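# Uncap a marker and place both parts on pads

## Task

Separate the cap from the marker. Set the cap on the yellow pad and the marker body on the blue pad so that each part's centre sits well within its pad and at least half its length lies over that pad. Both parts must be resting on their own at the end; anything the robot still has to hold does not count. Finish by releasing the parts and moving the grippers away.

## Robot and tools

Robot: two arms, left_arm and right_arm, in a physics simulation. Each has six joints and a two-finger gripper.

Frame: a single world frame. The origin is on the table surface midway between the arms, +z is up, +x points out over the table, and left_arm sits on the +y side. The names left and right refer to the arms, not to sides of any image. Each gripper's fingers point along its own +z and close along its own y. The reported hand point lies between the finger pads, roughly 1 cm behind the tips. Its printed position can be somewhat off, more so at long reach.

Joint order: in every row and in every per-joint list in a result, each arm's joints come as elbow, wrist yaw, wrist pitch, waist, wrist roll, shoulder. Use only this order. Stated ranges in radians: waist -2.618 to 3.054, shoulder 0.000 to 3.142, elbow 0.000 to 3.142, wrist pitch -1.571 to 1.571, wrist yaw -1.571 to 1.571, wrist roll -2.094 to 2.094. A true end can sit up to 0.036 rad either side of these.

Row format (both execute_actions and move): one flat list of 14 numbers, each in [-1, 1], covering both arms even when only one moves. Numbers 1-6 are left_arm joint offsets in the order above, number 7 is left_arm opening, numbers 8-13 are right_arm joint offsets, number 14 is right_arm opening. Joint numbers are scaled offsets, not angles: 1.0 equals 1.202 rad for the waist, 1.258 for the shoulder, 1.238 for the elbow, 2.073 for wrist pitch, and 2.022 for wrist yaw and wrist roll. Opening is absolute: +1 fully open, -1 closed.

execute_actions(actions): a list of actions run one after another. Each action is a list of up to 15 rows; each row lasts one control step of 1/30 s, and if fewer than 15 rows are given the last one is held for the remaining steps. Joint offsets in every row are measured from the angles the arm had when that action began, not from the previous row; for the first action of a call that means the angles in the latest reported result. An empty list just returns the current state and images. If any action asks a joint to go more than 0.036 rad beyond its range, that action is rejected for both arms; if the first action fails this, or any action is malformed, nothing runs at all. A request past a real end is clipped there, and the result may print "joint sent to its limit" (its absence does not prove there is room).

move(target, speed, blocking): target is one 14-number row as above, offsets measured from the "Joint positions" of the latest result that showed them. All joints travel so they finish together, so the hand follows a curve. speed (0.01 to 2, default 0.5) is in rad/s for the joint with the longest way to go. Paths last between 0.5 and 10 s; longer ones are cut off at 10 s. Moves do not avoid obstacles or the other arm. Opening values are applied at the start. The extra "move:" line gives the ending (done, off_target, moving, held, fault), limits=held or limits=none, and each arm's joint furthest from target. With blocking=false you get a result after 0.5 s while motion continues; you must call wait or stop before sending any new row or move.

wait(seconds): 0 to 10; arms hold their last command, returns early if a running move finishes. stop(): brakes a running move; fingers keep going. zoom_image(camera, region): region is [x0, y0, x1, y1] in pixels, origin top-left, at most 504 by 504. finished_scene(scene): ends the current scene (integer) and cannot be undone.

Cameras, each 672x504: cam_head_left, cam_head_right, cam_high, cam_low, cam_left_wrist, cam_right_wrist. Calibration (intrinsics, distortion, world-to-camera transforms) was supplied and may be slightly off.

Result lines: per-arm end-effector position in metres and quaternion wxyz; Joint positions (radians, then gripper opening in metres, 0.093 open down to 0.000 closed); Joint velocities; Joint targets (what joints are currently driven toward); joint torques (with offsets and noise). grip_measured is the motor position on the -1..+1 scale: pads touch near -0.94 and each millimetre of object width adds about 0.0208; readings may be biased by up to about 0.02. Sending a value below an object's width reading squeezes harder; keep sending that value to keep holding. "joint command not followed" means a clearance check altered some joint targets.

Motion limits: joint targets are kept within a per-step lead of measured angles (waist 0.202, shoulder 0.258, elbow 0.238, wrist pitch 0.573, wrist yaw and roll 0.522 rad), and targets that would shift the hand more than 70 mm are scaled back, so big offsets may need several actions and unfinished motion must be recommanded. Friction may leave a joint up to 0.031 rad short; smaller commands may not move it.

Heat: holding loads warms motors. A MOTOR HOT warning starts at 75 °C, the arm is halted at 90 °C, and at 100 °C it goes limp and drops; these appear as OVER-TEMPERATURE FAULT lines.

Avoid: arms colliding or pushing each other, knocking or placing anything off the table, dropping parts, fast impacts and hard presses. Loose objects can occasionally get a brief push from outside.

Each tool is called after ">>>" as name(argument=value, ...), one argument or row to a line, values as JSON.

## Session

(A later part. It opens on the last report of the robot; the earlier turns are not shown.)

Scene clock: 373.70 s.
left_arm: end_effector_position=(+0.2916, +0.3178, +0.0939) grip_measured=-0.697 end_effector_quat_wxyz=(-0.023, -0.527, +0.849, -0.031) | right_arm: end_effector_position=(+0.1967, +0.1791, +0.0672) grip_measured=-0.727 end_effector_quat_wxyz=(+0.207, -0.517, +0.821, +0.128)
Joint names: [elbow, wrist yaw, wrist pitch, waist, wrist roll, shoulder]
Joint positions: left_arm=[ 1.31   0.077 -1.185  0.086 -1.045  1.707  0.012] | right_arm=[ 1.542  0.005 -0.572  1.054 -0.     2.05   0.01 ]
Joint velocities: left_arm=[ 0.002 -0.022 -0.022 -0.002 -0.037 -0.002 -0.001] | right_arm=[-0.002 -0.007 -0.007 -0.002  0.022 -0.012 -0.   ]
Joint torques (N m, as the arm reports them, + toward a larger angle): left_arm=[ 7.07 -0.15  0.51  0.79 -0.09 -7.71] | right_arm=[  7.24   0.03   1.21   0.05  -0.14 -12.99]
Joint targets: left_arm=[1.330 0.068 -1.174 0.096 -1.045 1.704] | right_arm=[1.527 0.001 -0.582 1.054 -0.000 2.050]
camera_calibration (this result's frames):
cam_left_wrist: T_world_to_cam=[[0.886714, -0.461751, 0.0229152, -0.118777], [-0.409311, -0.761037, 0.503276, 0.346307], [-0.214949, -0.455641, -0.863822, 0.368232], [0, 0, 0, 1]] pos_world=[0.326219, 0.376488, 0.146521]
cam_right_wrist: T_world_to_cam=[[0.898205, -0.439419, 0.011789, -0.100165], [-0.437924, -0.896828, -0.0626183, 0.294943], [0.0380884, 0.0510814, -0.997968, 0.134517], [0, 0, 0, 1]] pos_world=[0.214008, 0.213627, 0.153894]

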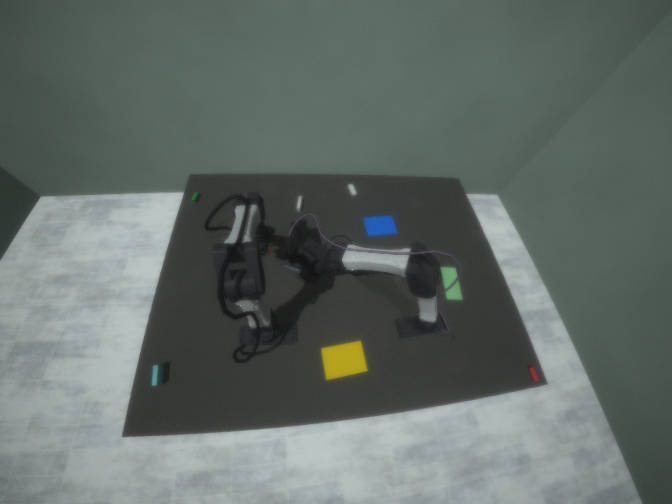

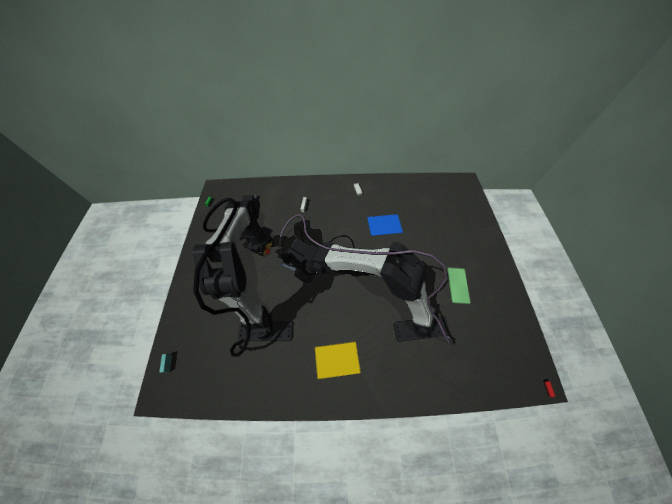

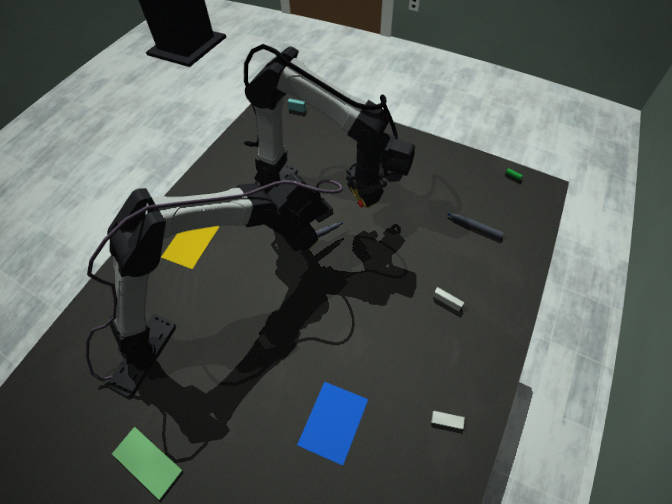

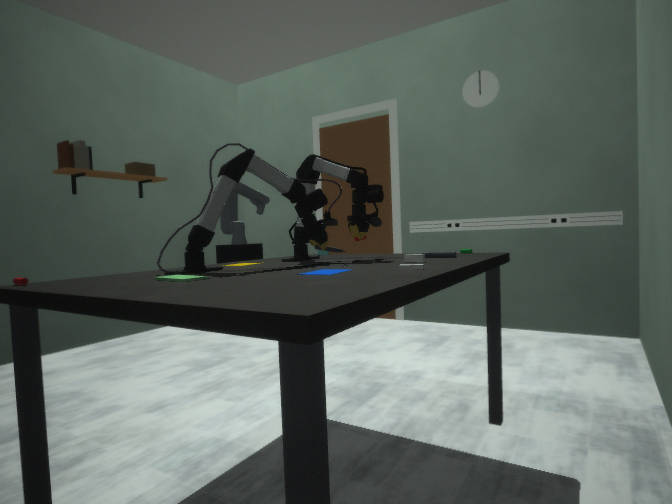

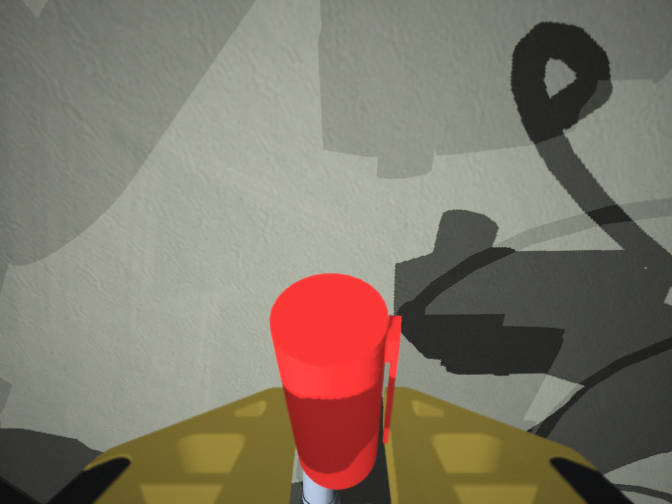

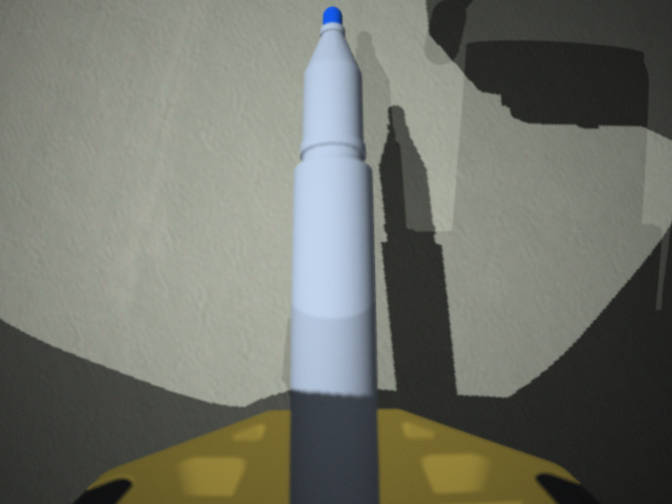

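>>> move(
  target=[0, 0, 0, -0.649, 0, 0, -0.78, -0.4071, 0, 0.2091, -0.8095, 0, -0.2213, -0.85],
  speed=1.15,
)

Scene clock: 381.43 s.
left_arm: end_effector_position=(+0.2098, +0.1035, +0.0939) grip_measured=-0.697 end_effector_quat_wxyz=(-0.034, -0.167, +0.985, -0.021) | right_arm: end_effector_position=(+0.4261, -0.2060, +0.0595) grip_measured=-0.728 end_effector_quat_wxyz=(+0.326, -0.069, +0.943, +0.020)
Joint names: [elbow, wrist yaw, wrist pitch, waist, wrist roll, shoulder]
Joint positions: left_arm=[ 1.31   0.079 -1.185 -0.691 -1.045  1.707  0.012] | right_arm=[ 1.056  0.008 -0.168  0.076 -0.     1.795  0.01 ]
Joint velocities: left_arm=[ 0.002 -0.022  0.007 -0.027 -0.051  0.002 -0.001] | right_arm=[ 0.002  0.007 -0.037 -0.007 -0.022  0.007 -0.001]
Joint torques (N m, as the arm reports them, + toward a larger angle): left_arm=[ 5.77 -0.09  0.41 -0.25 -0.09 -7.5 ] | right_arm=[  6.65   0.02   1.84   0.37  -0.14 -12.23]
Joint targets: left_arm=[1.310 0.077 -1.185 -0.695 -1.045 1.707] | right_arm=[1.038 0.004 -0.139 0.081 -0.000 1.772]
move: off_target (right_arm); limits=none; left_arm: farthest joint: the waist, 0.003 radians from its target (0.780 radians at the start); right_arm: farthest joint: the wrist pitch, 0.029 radians from its target (0.434 radians at the start)
camera_calibration (this result's frames):
cam_left_wrist: T_world_to_cam=[[0.309203, -0.950696, 0.0239064, 0.0265437], [-0.824633, -0.255512, 0.504671, 0.184429], [-0.473681, -0.17576, -0.86298, 0.278278], [0, 0, 0, 1]] pos_world=[0.275694, 0.121269, 0.146438]
cam_right_wrist: T_world_to_cam=[[0.13381, -0.990923, 0.0129253, -0.263306], [-0.962978, -0.133094, -0.234433, 0.440736], [0.234025, 0.0189227, -0.972046, 0.0461749], [0, 0, 0, 1]] pos_world=[0.448846, -0.20313, 0.15161]

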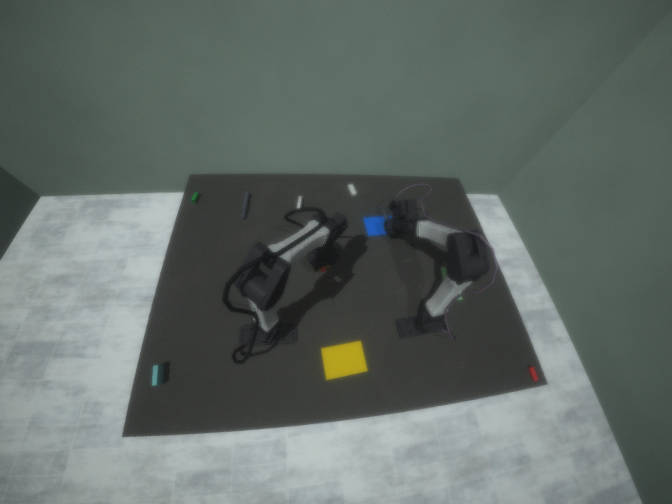

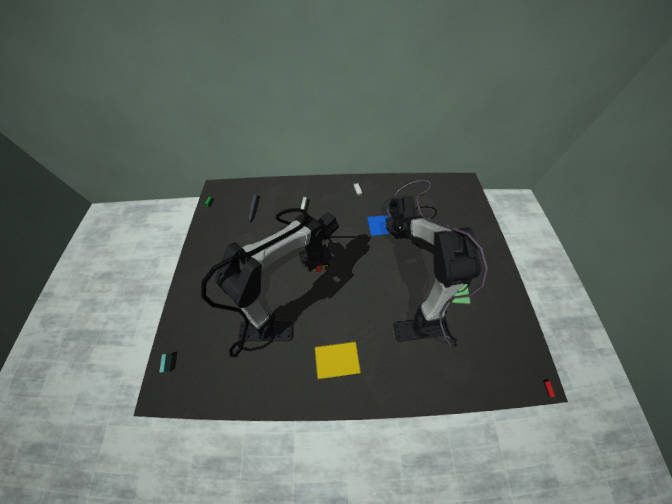

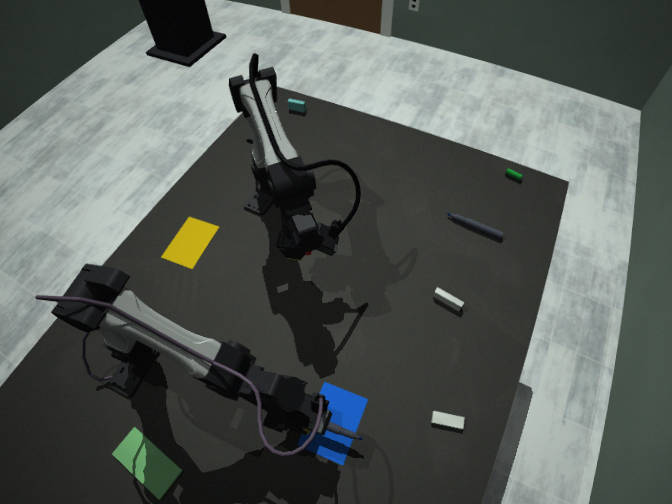

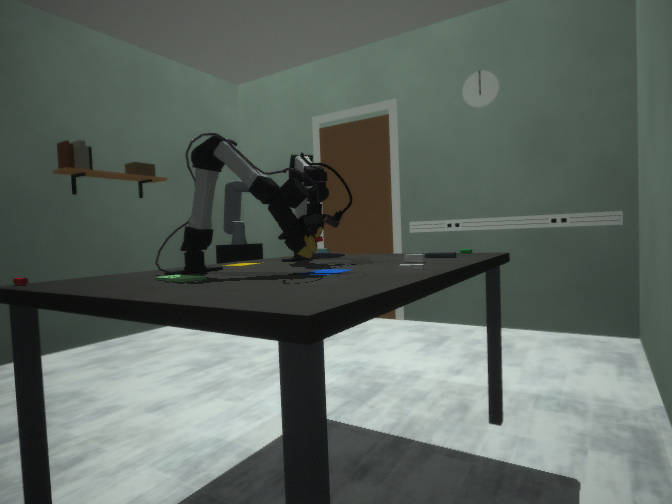

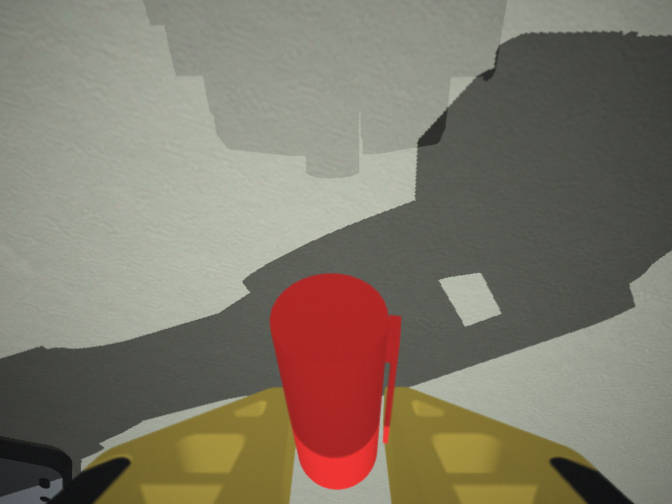

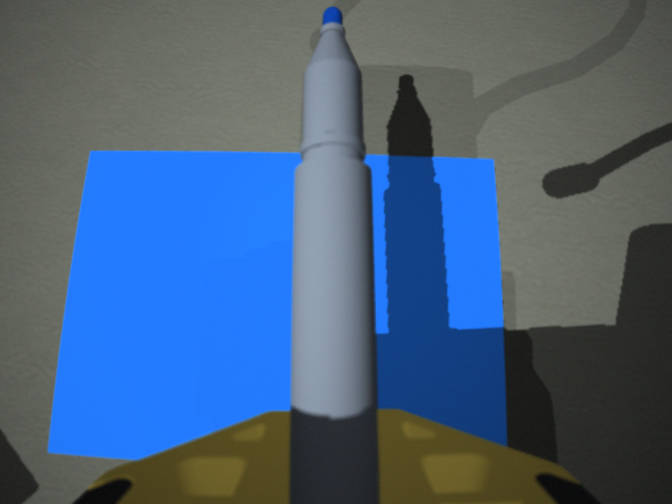

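>>> zoom_image(
  camera="cam_low",
  region=[280, 225, 360, 285],
)

>>> zoom_image(
  camera="cam_high",
  region=[150, 205, 230, 280],
)

Region (280, 225, 360, 285) of cam_low's 672x504 image, scaled by 6.300, with more detail than that image has; it fills the top 378 rows of this view, and the rest is white.

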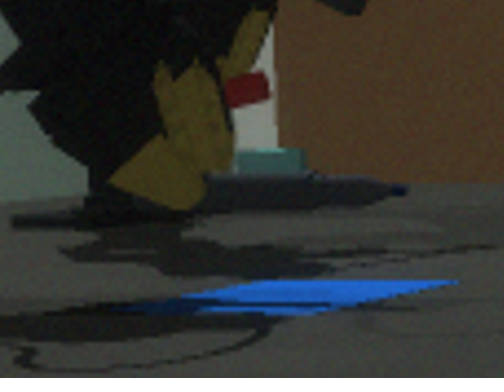

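Region (150, 205, 230, 280) of cam_high's 672x504 image, scaled by 6.300, with more detail than that image has; it fills the top 472 rows of this view, and the rest is white.

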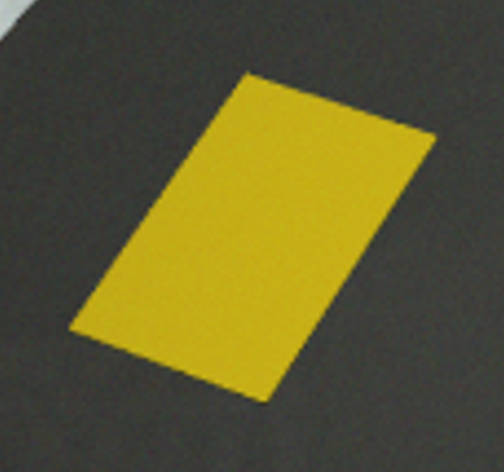

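>>> move(
  target=[-0.1337, 0.0796, 0.0568, -0.883, 0, 0.0861, -0.78, -0.082, 0, 0.094, 0.038, 0, 0.0745, -0.85],
  speed=1.15,
)

Scene clock: 416.63 s.
left_arm: end_effector_position=(-0.1047, +0.0424, +0.0407) grip_measured=-0.698 end_effector_quat_wxyz=(-0.126, +0.344, +0.929, +0.045) | right_arm: end_effector_position=(+0.4225, -0.1912, +0.0210) grip_measured=-0.728 end_effector_quat_wxyz=(+0.328, -0.085, +0.941, +0.026)
Joint names: [elbow, wrist yaw, wrist pitch, waist, wrist roll, shoulder]
Joint positions: left_arm=[ 1.171  0.234 -1.078 -1.751 -1.045  1.795  0.012] | right_arm=[ 0.974  0.008 -0.002  0.11  -0.     1.873  0.01 ]
Joint velocities: left_arm=[-0.002 -0.066  0.037 -0.012 -0.081 -0.007  0.   ] | right_arm=[ 0.017 -0.037  0.007 -0.017 -0.037 -0.017 -0.   ]
Joint torques (N m, as the arm reports them, + toward a larger angle): left_arm=[ 3.55  0.08  0.22  0.02 -0.09 -6.27] | right_arm=[ 5.9   0.07  1.89  0.91 -0.14 -9.15]
Joint targets: left_arm=[1.145 0.240 -1.067 -1.752 -1.045 1.815] | right_arm=[0.955 0.008 0.027 0.122 -0.000 1.888]
move: off_target (left_arm, right_arm); limits=none; left_arm: farthest joint: the elbow, 0.027 radians from its target (0.165 radians at the start); right_arm: farthest joint: the wrist pitch, 0.029 radians from its target (0.194 radians at the start)
camera_calibration (this result's frames):
cam_left_wrist: T_world_to_cam=[[-0.668223, -0.743961, 0.000161301, -0.0431793], [-0.557049, 0.500483, 0.662731, -0.0742095], [-0.493127, 0.442762, -0.748858, 0.0396983], [0, 0, 0, 1]] pos_world=[-0.0506155, -0.0125599, 0.0789163]
cam_right_wrist: T_world_to_cam=[[0.167307, -0.985821, 0.0128557, -0.260777], [-0.95675, -0.165493, -0.239251, 0.421489], [0.237986, 0.0277285, -0.970873, 0.00926162], [0, 0, 0, 1]] pos_world=[0.444686, -0.187583, 0.113186]

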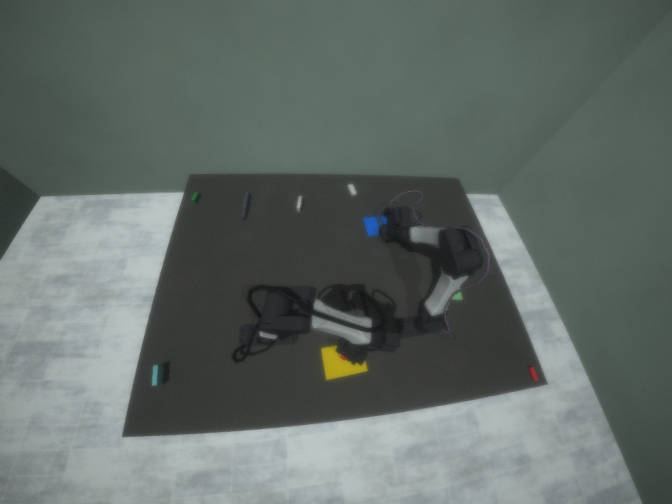

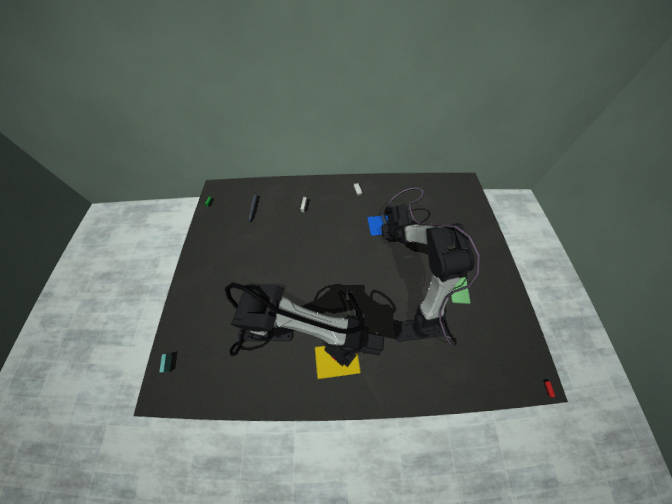

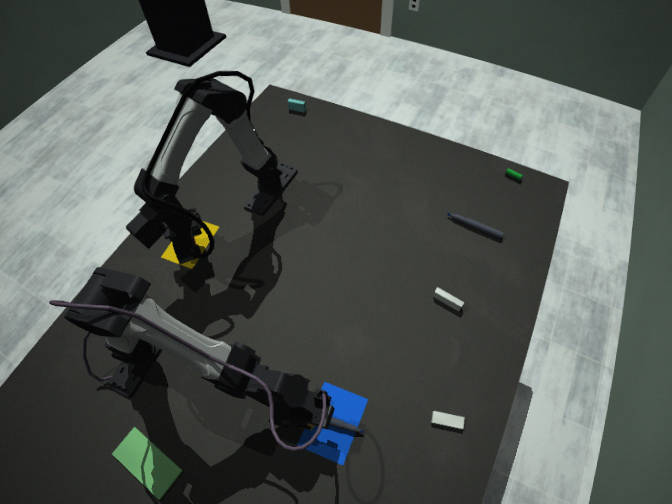

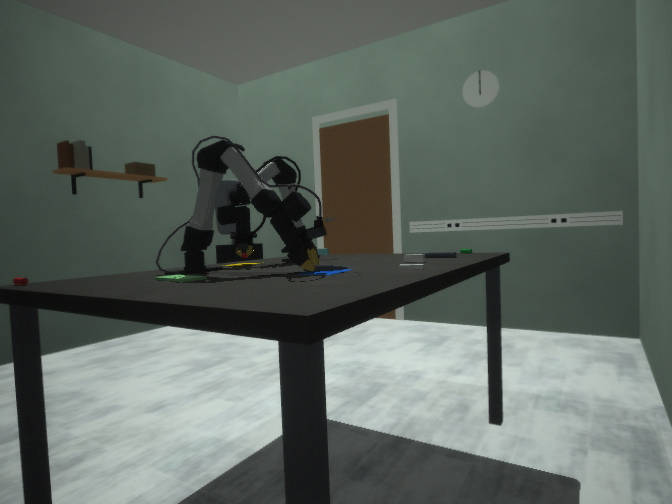

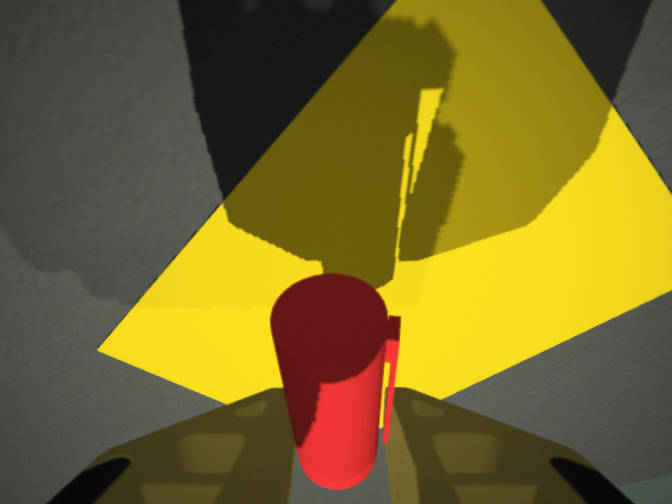

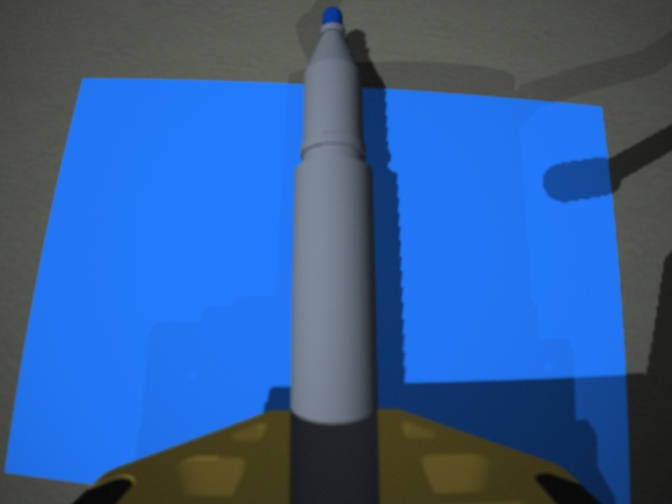

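>>> zoom_image(
  camera="cam_low",
  region=[215, 232, 275, 277],
)

>>> zoom_image(
  camera="cam_low",
  region=[290, 240, 360, 285],
)

>>> zoom_image(
  camera="cam_head_left",
  region=[305, 325, 385, 390],
)

Region (215, 232, 275, 277) of cam_low's 672x504 image, scaled by 8.400, with more detail than that image has; it fills the top 378 rows of this view, and the rest is white.

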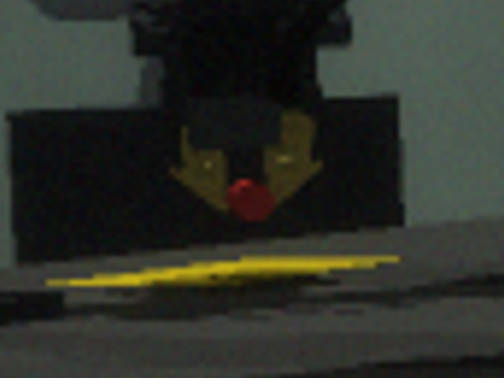

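Region (290, 240, 360, 285) of cam_low's 672x504 image, scaled by 7.200, with more detail than that image has; it fills the top 324 rows of this view, and the rest is white.

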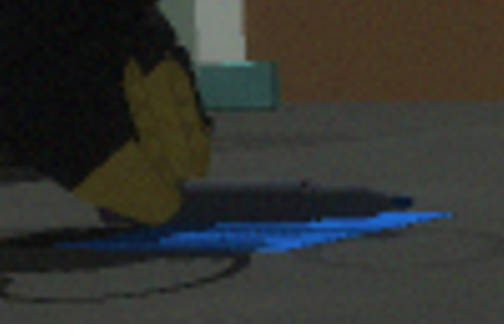

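Region (305, 325, 385, 390) of cam_head_left's 672x504 image, scaled by 6.300, with more detail than that image has; it fills the top 410 rows of this view, and the rest is white.

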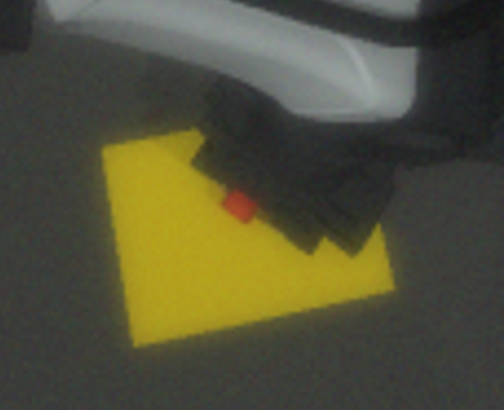

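>>> move(
  target=[0, 0, 0.0468, -0.0516, 0, 0.0835, -0.78, 0, 0, -0.0135, 0, 0, 0, -0.85],
  speed=0.22,
)

Scene clock: 448.13 s.
left_arm: end_effector_position=(-0.1219, +0.0353, +0.0149) grip_measured=-0.698 end_effector_quat_wxyz=(-0.125, +0.368, +0.920, +0.049) | right_arm: end_effector_position=(+0.4199, -0.1916, +0.0190) grip_measured=-0.728 end_effector_quat_wxyz=(+0.321, -0.085, +0.943, +0.025)
Joint names: [elbow, wrist yaw, wrist pitch, waist, wrist roll, shoulder]
Joint positions: left_arm=[ 1.171  0.234 -0.993 -1.803 -1.045  1.881  0.012] | right_arm=[ 0.974  0.008 -0.016  0.11  -0.     1.873  0.01 ]
Joint velocities: left_arm=[-0.017 -0.066 -0.081 -0.017 -0.022 -0.007  0.001] | right_arm=[-0.012  0.022 -0.037 -0.002 -0.051 -0.007 -0.   ]
Joint torques (N m, as the arm reports them, + toward a larger angle): left_arm=[ 5.06  0.03  0.17 -0.63 -0.09 -6.88] | right_arm=[  7.68   0.07   1.44   0.07  -0.14 -10.44]
Joint targets: left_arm=[1.171 0.234 -0.981 -1.812 -1.045 1.900] | right_arm=[0.974 0.008 -0.030 0.110 -0.000 1.873]
move: done; limits=none; left_arm: farthest joint: the shoulder, 0.019 radians from its target (0.105 radians at the start); right_arm: farthest joint: the wrist pitch, 0.014 radians from its target (0.028 radians at the start)
camera_calibration (this result's frames):
cam_left_wrist: T_world_to_cam=[[-0.706444, -0.707769, -0.000167235, -0.0658938], [-0.530006, 0.528857, 0.662876, -0.0608211], [-0.469075, 0.468373, -0.748729, 0.0171031], [0, 0, 0, 1]] pos_world=[-0.0707632, -0.0224826, 0.0531114]
cam_right_wrist: T_world_to_cam=[[0.167482, -0.985789, 0.0130476, -0.260859], [-0.959891, -0.166072, -0.225895, 0.419406], [0.224852, 0.0253089, -0.974064, 0.0130126], [0, 0, 0, 1]] pos_world=[0.443347, -0.18783, 0.11082]

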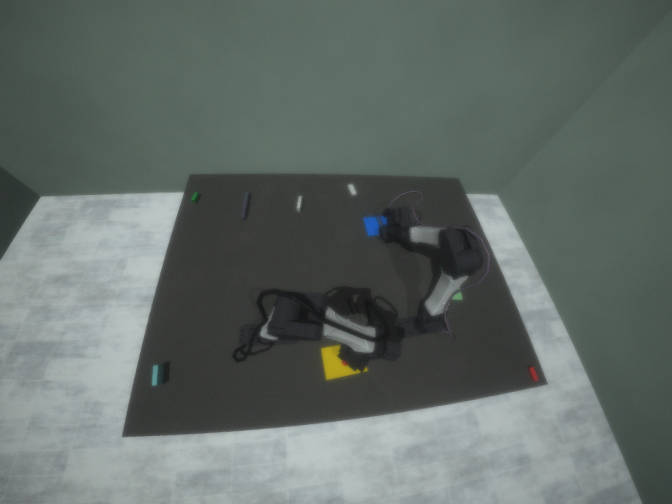

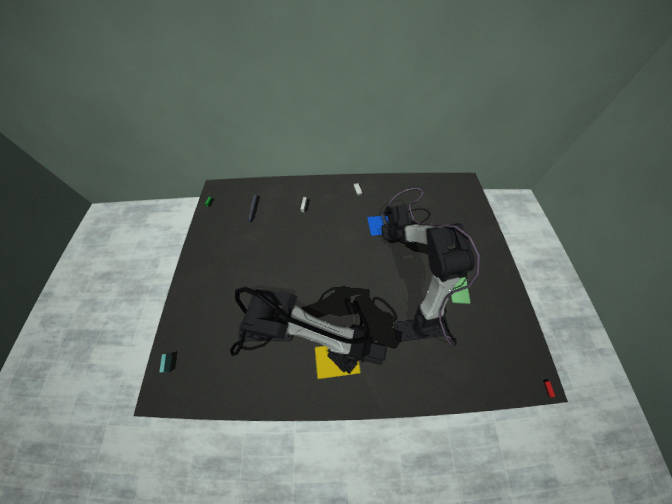

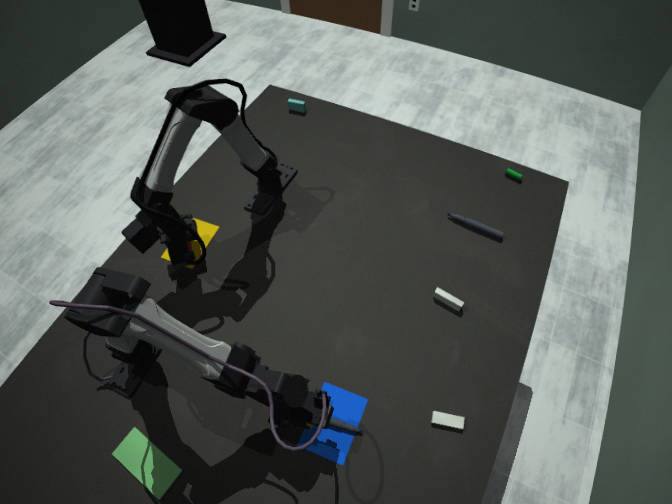

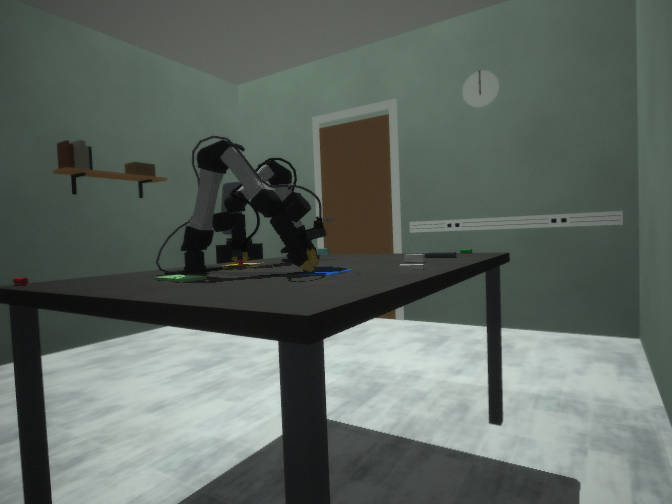

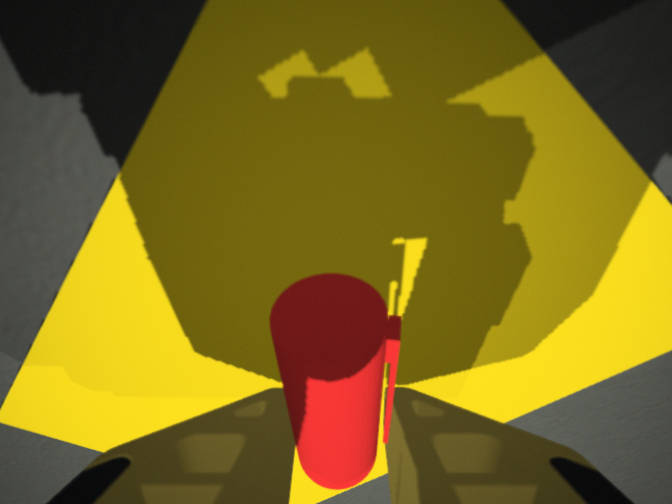

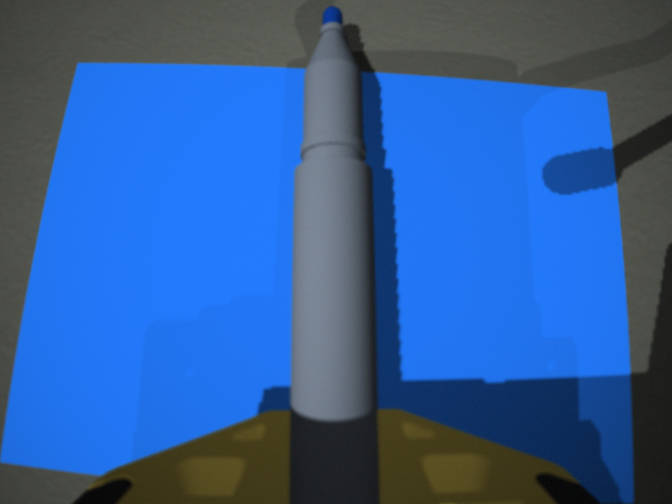

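>>> zoom_image(
  camera="cam_low",
  region=[215, 232, 275, 277],
)

>>> zoom_image(
  camera="cam_low",
  region=[290, 240, 360, 285],
)

Region (215, 232, 275, 277) of cam_low's 672x504 image, scaled by 8.400, with more detail than that image has; it fills the top 378 rows of this view, and the rest is white.

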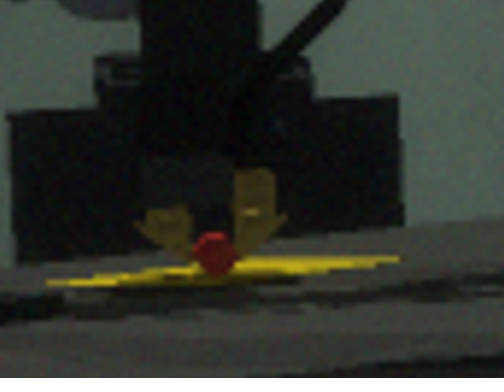

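Region (290, 240, 360, 285) of cam_low's 672x504 image, scaled by 7.200, with more detail than that image has; it fills the top 324 rows of this view, and the rest is white.

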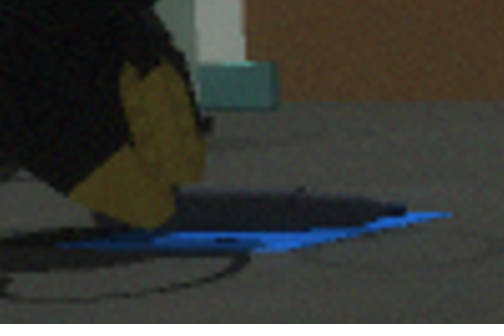

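>>> execute_actions(
  actions=[
    [[0,0,0,0,0,0,-0.69,0,0,0,0,0,0,-0.72],[0,0,0,0,0,0,-0.655,0,0,0,0,0,0,-0.69],[0,0,0,0,0,0,-0.62,0,0,0,0,0,0,-0.66],[0,0,0,0,0,0,-0.585,0,0,0,0,0,0,-0.635],[0,0,0,0,0,0,-0.555,0,0,0,0,0,0,-0.61],[0,0,0,0,0,0,-0.525,0,0,0,0,0,0,-0.585],[0,0,0,0,0,0,-0.50,0,0,0,0,0,0,-0.56],[0,0,0,0,0,0,-0.475,0,0,0,0,0,0,-0.535],[0,0,0,0,0,0,-0.45,0,0,0,0,0,0,-0.51],[0,0,0,0,0,0,-0.42,0,0,0,0,0,0,-0.47],[0,0,0,0,0,0,-0.37,0,0,0,0,0,0,-0.42],[0,0,0,0,0,0,-0.31,0,0,0,0,0,0,-0.36],[0,0,0,0,0,0,-0.24,0,0,0,0,0,0,-0.29],[0,0,0,0,0,0,-0.17,0,0,0,0,0,0,-0.22],[0,0,0,0,0,0,-0.10,0,0,0,0,0,0,-0.15]],
  ],
)

Scene clock: 457.77 s.
left_arm: end_effector_position=(-0.1220, +0.0351, +0.0149) grip_measured=-0.134 end_effector_quat_wxyz=(-0.124, +0.369, +0.920, +0.049) | right_arm: end_effector_position=(+0.4199, -0.1916, +0.0190) grip_measured=-0.184 end_effector_quat_wxyz=(+0.321, -0.085, +0.943, +0.025)
Joint names: [elbow, wrist yaw, wrist pitch, waist, wrist roll, shoulder]
Joint positions: left_arm=[ 1.171  0.234 -0.992 -1.803 -1.045  1.881  0.039] | right_arm=[ 0.974  0.008 -0.016  0.11  -0.     1.873  0.036]
Joint velocities: left_arm=[-0.002  0.066  0.037 -0.012 -0.022 -0.002  0.067] | right_arm=[ 0.002  0.022  0.037  0.012 -0.007  0.007  0.067]
Joint torques (N m, as the arm reports them, + toward a larger angle): left_arm=[ 5.05  0.03  0.15  0.05 -0.08 -8.37] | right_arm=[  7.68   0.07   1.56   0.06  -0.14 -10.41]
Joint targets: left_arm=[1.171 0.234 -0.992 -1.803 -1.045 1.881] | right_arm=[0.974 0.008 -0.016 0.110 -0.000 1.873]
camera_calibration (this result's frames):
cam_left_wrist: T_world_to_cam=[[-0.706444, -0.707769, 0.000489838, -0.0660585], [-0.52988, 0.529347, 0.662586, -0.0607345], [-0.469217, 0.46782, -0.748986, 0.0171518], [0, 0, 0, 1]] pos_world=[-0.0708007, -0.0226285, 0.0531206]
cam_right_wrist: T_world_to_cam=[[0.167482, -0.985789, 0.0130476, -0.260859], [-0.959891, -0.166072, -0.225895, 0.419406], [0.224852, 0.0253089, -0.974064, 0.0130126], [0, 0, 0, 1]] pos_world=[0.443347, -0.18783, 0.11082]

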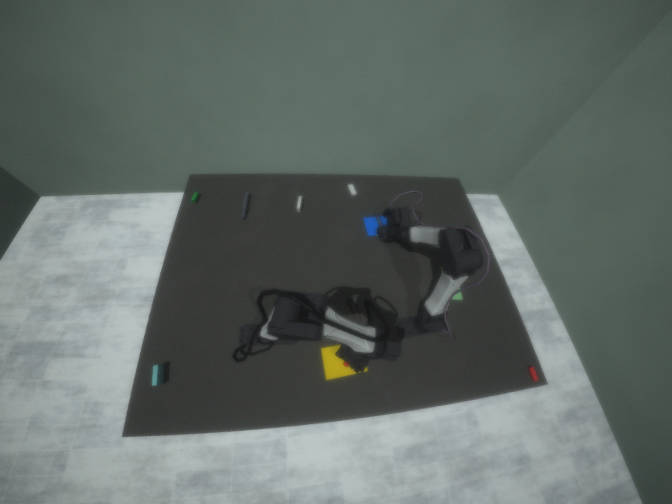

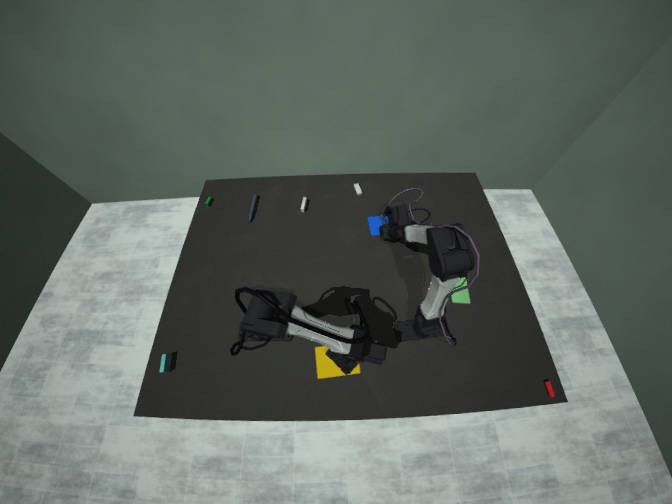

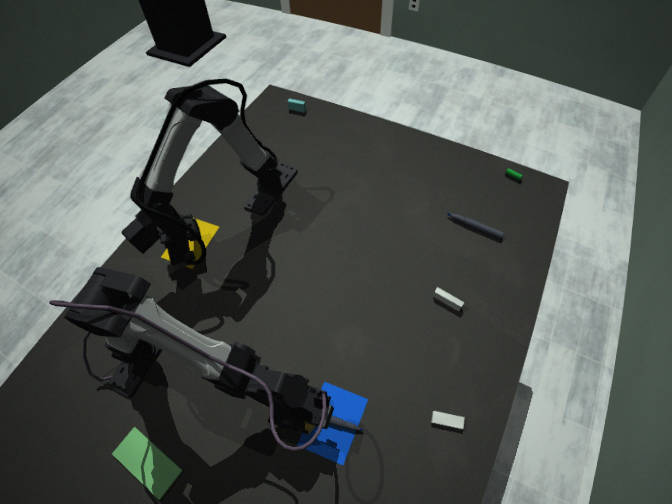

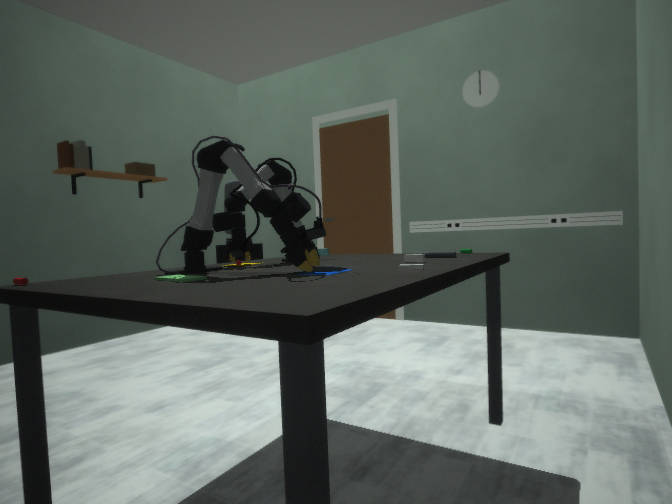

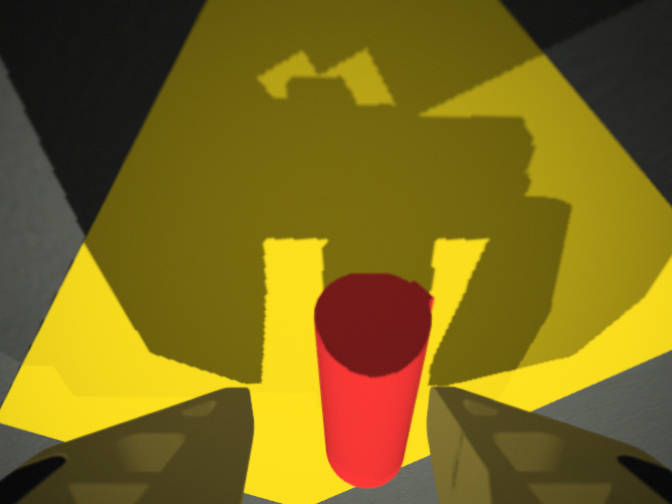

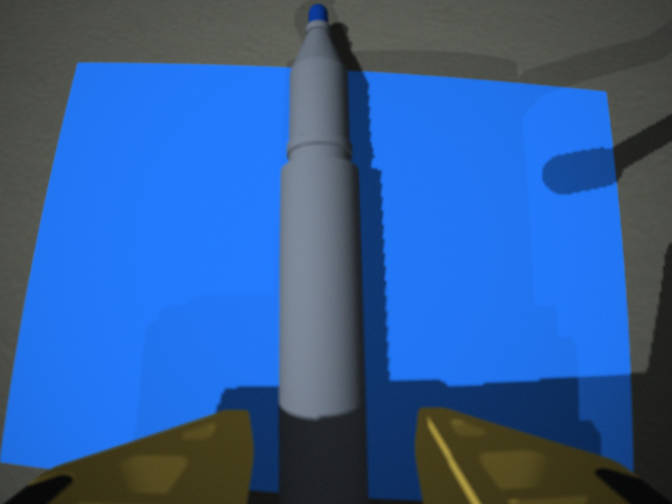

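>>> execute_actions(
  actions=[],
)

Scene clock: 458.97 s.
left_arm: end_effector_position=(-0.1220, +0.0351, +0.0149) grip_measured=-0.102 end_effector_quat_wxyz=(-0.124, +0.369, +0.920, +0.049) | right_arm: end_effector_position=(+0.4199, -0.1916, +0.0190) grip_measured=-0.152 end_effector_quat_wxyz=(+0.321, -0.085, +0.943, +0.025)
Joint names: [elbow, wrist yaw, wrist pitch, waist, wrist roll, shoulder]
Joint positions: left_arm=[ 1.171  0.234 -0.992 -1.803 -1.045  1.881  0.04 ] | right_arm=[ 0.974  0.008 -0.016  0.11  -0.     1.873  0.038]
Joint velocities: left_arm=[ 0.007 -0.007 -0.022 -0.007 -0.037  0.002  0.002] | right_arm=[-0.002 -0.037  0.007  0.012 -0.066  0.012 -0.002]
Joint torques (N m, as the arm reports them, + toward a larger angle): left_arm=[ 5.06  0.03  0.15  0.06 -0.09 -8.36] | right_arm=[  7.68   0.07   1.57   0.07  -0.14 -10.43]
Joint targets: left_arm=[1.171 0.234 -0.992 -1.803 -1.045 1.881] | right_arm=[0.974 0.008 -0.016 0.110 -0.000 1.873]
camera_calibration (this result's frames):
cam_left_wrist: T_world_to_cam=[[-0.706444, -0.707769, 0.000489838, -0.0660585], [-0.52988, 0.529347, 0.662586, -0.0607345], [-0.469217, 0.46782, -0.748986, 0.0171518], [0, 0, 0, 1]] pos_world=[-0.0708007, -0.0226285, 0.0531206]
cam_right_wrist: T_world_to_cam=[[0.167482, -0.985789, 0.0130476, -0.260859], [-0.959891, -0.166072, -0.225895, 0.419406], [0.224852, 0.0253089, -0.974064, 0.0130126], [0, 0, 0, 1]] pos_world=[0.443347, -0.18783, 0.11082]

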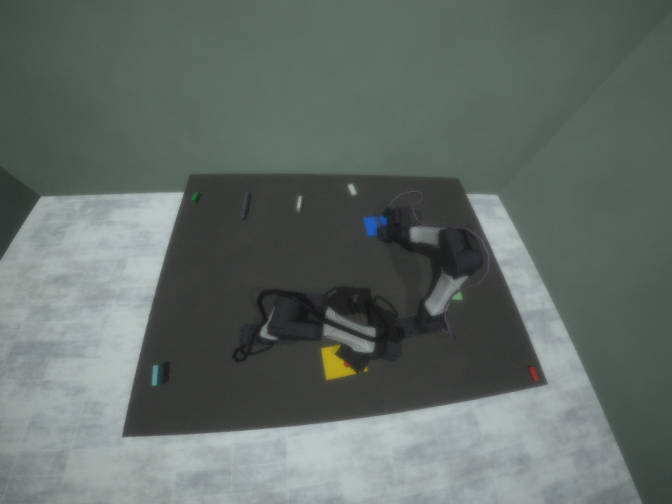

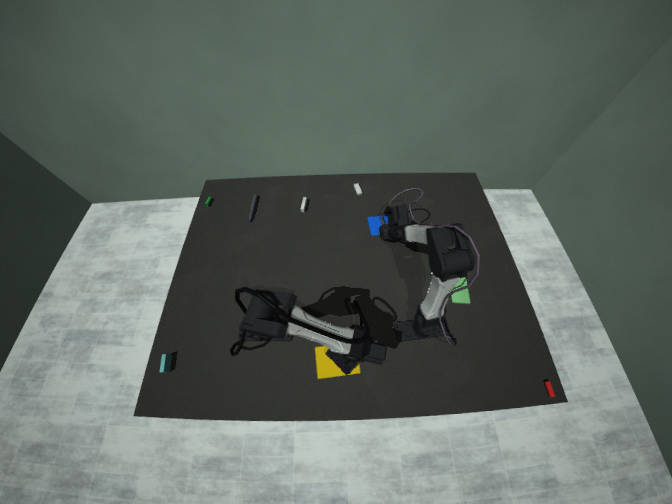

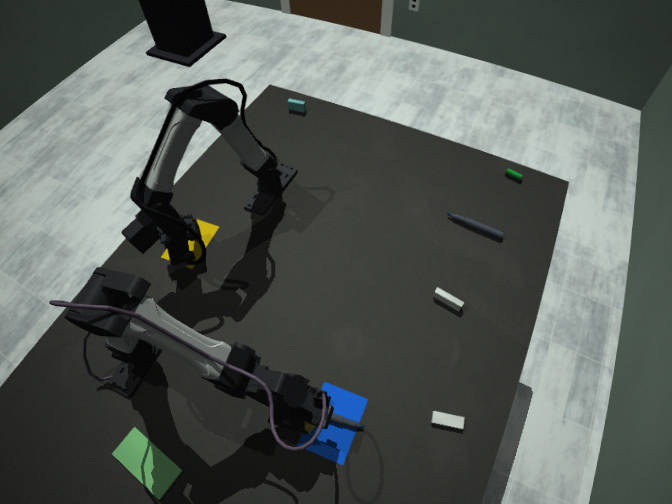

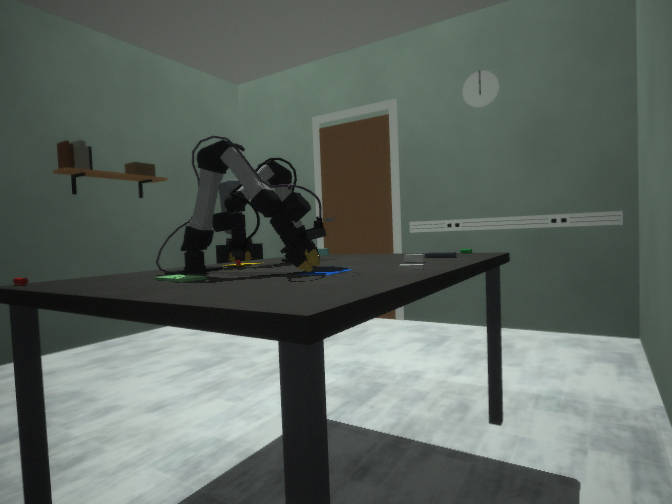

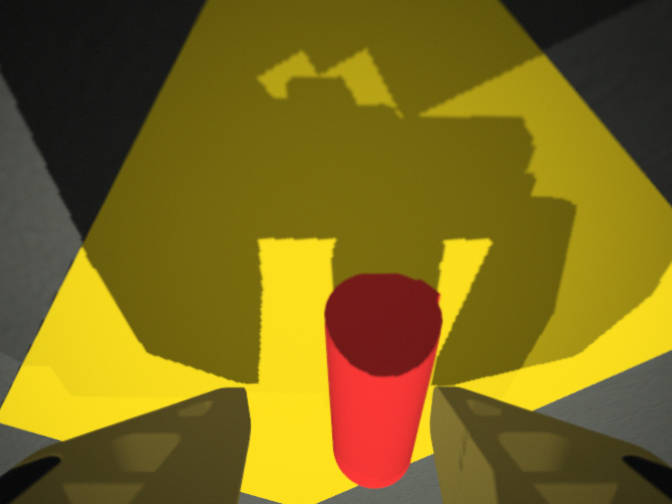

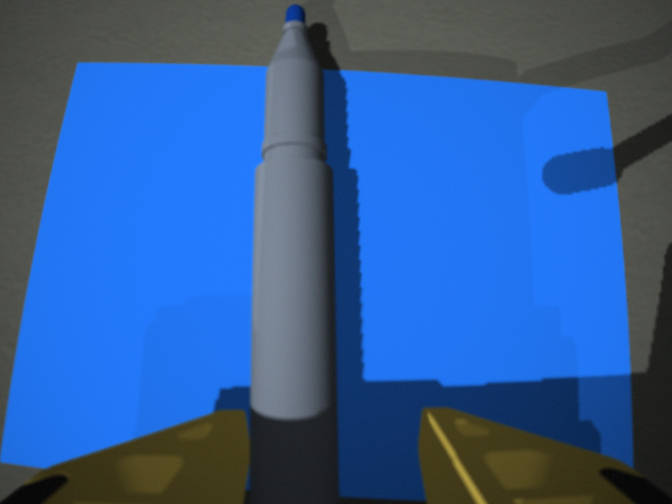

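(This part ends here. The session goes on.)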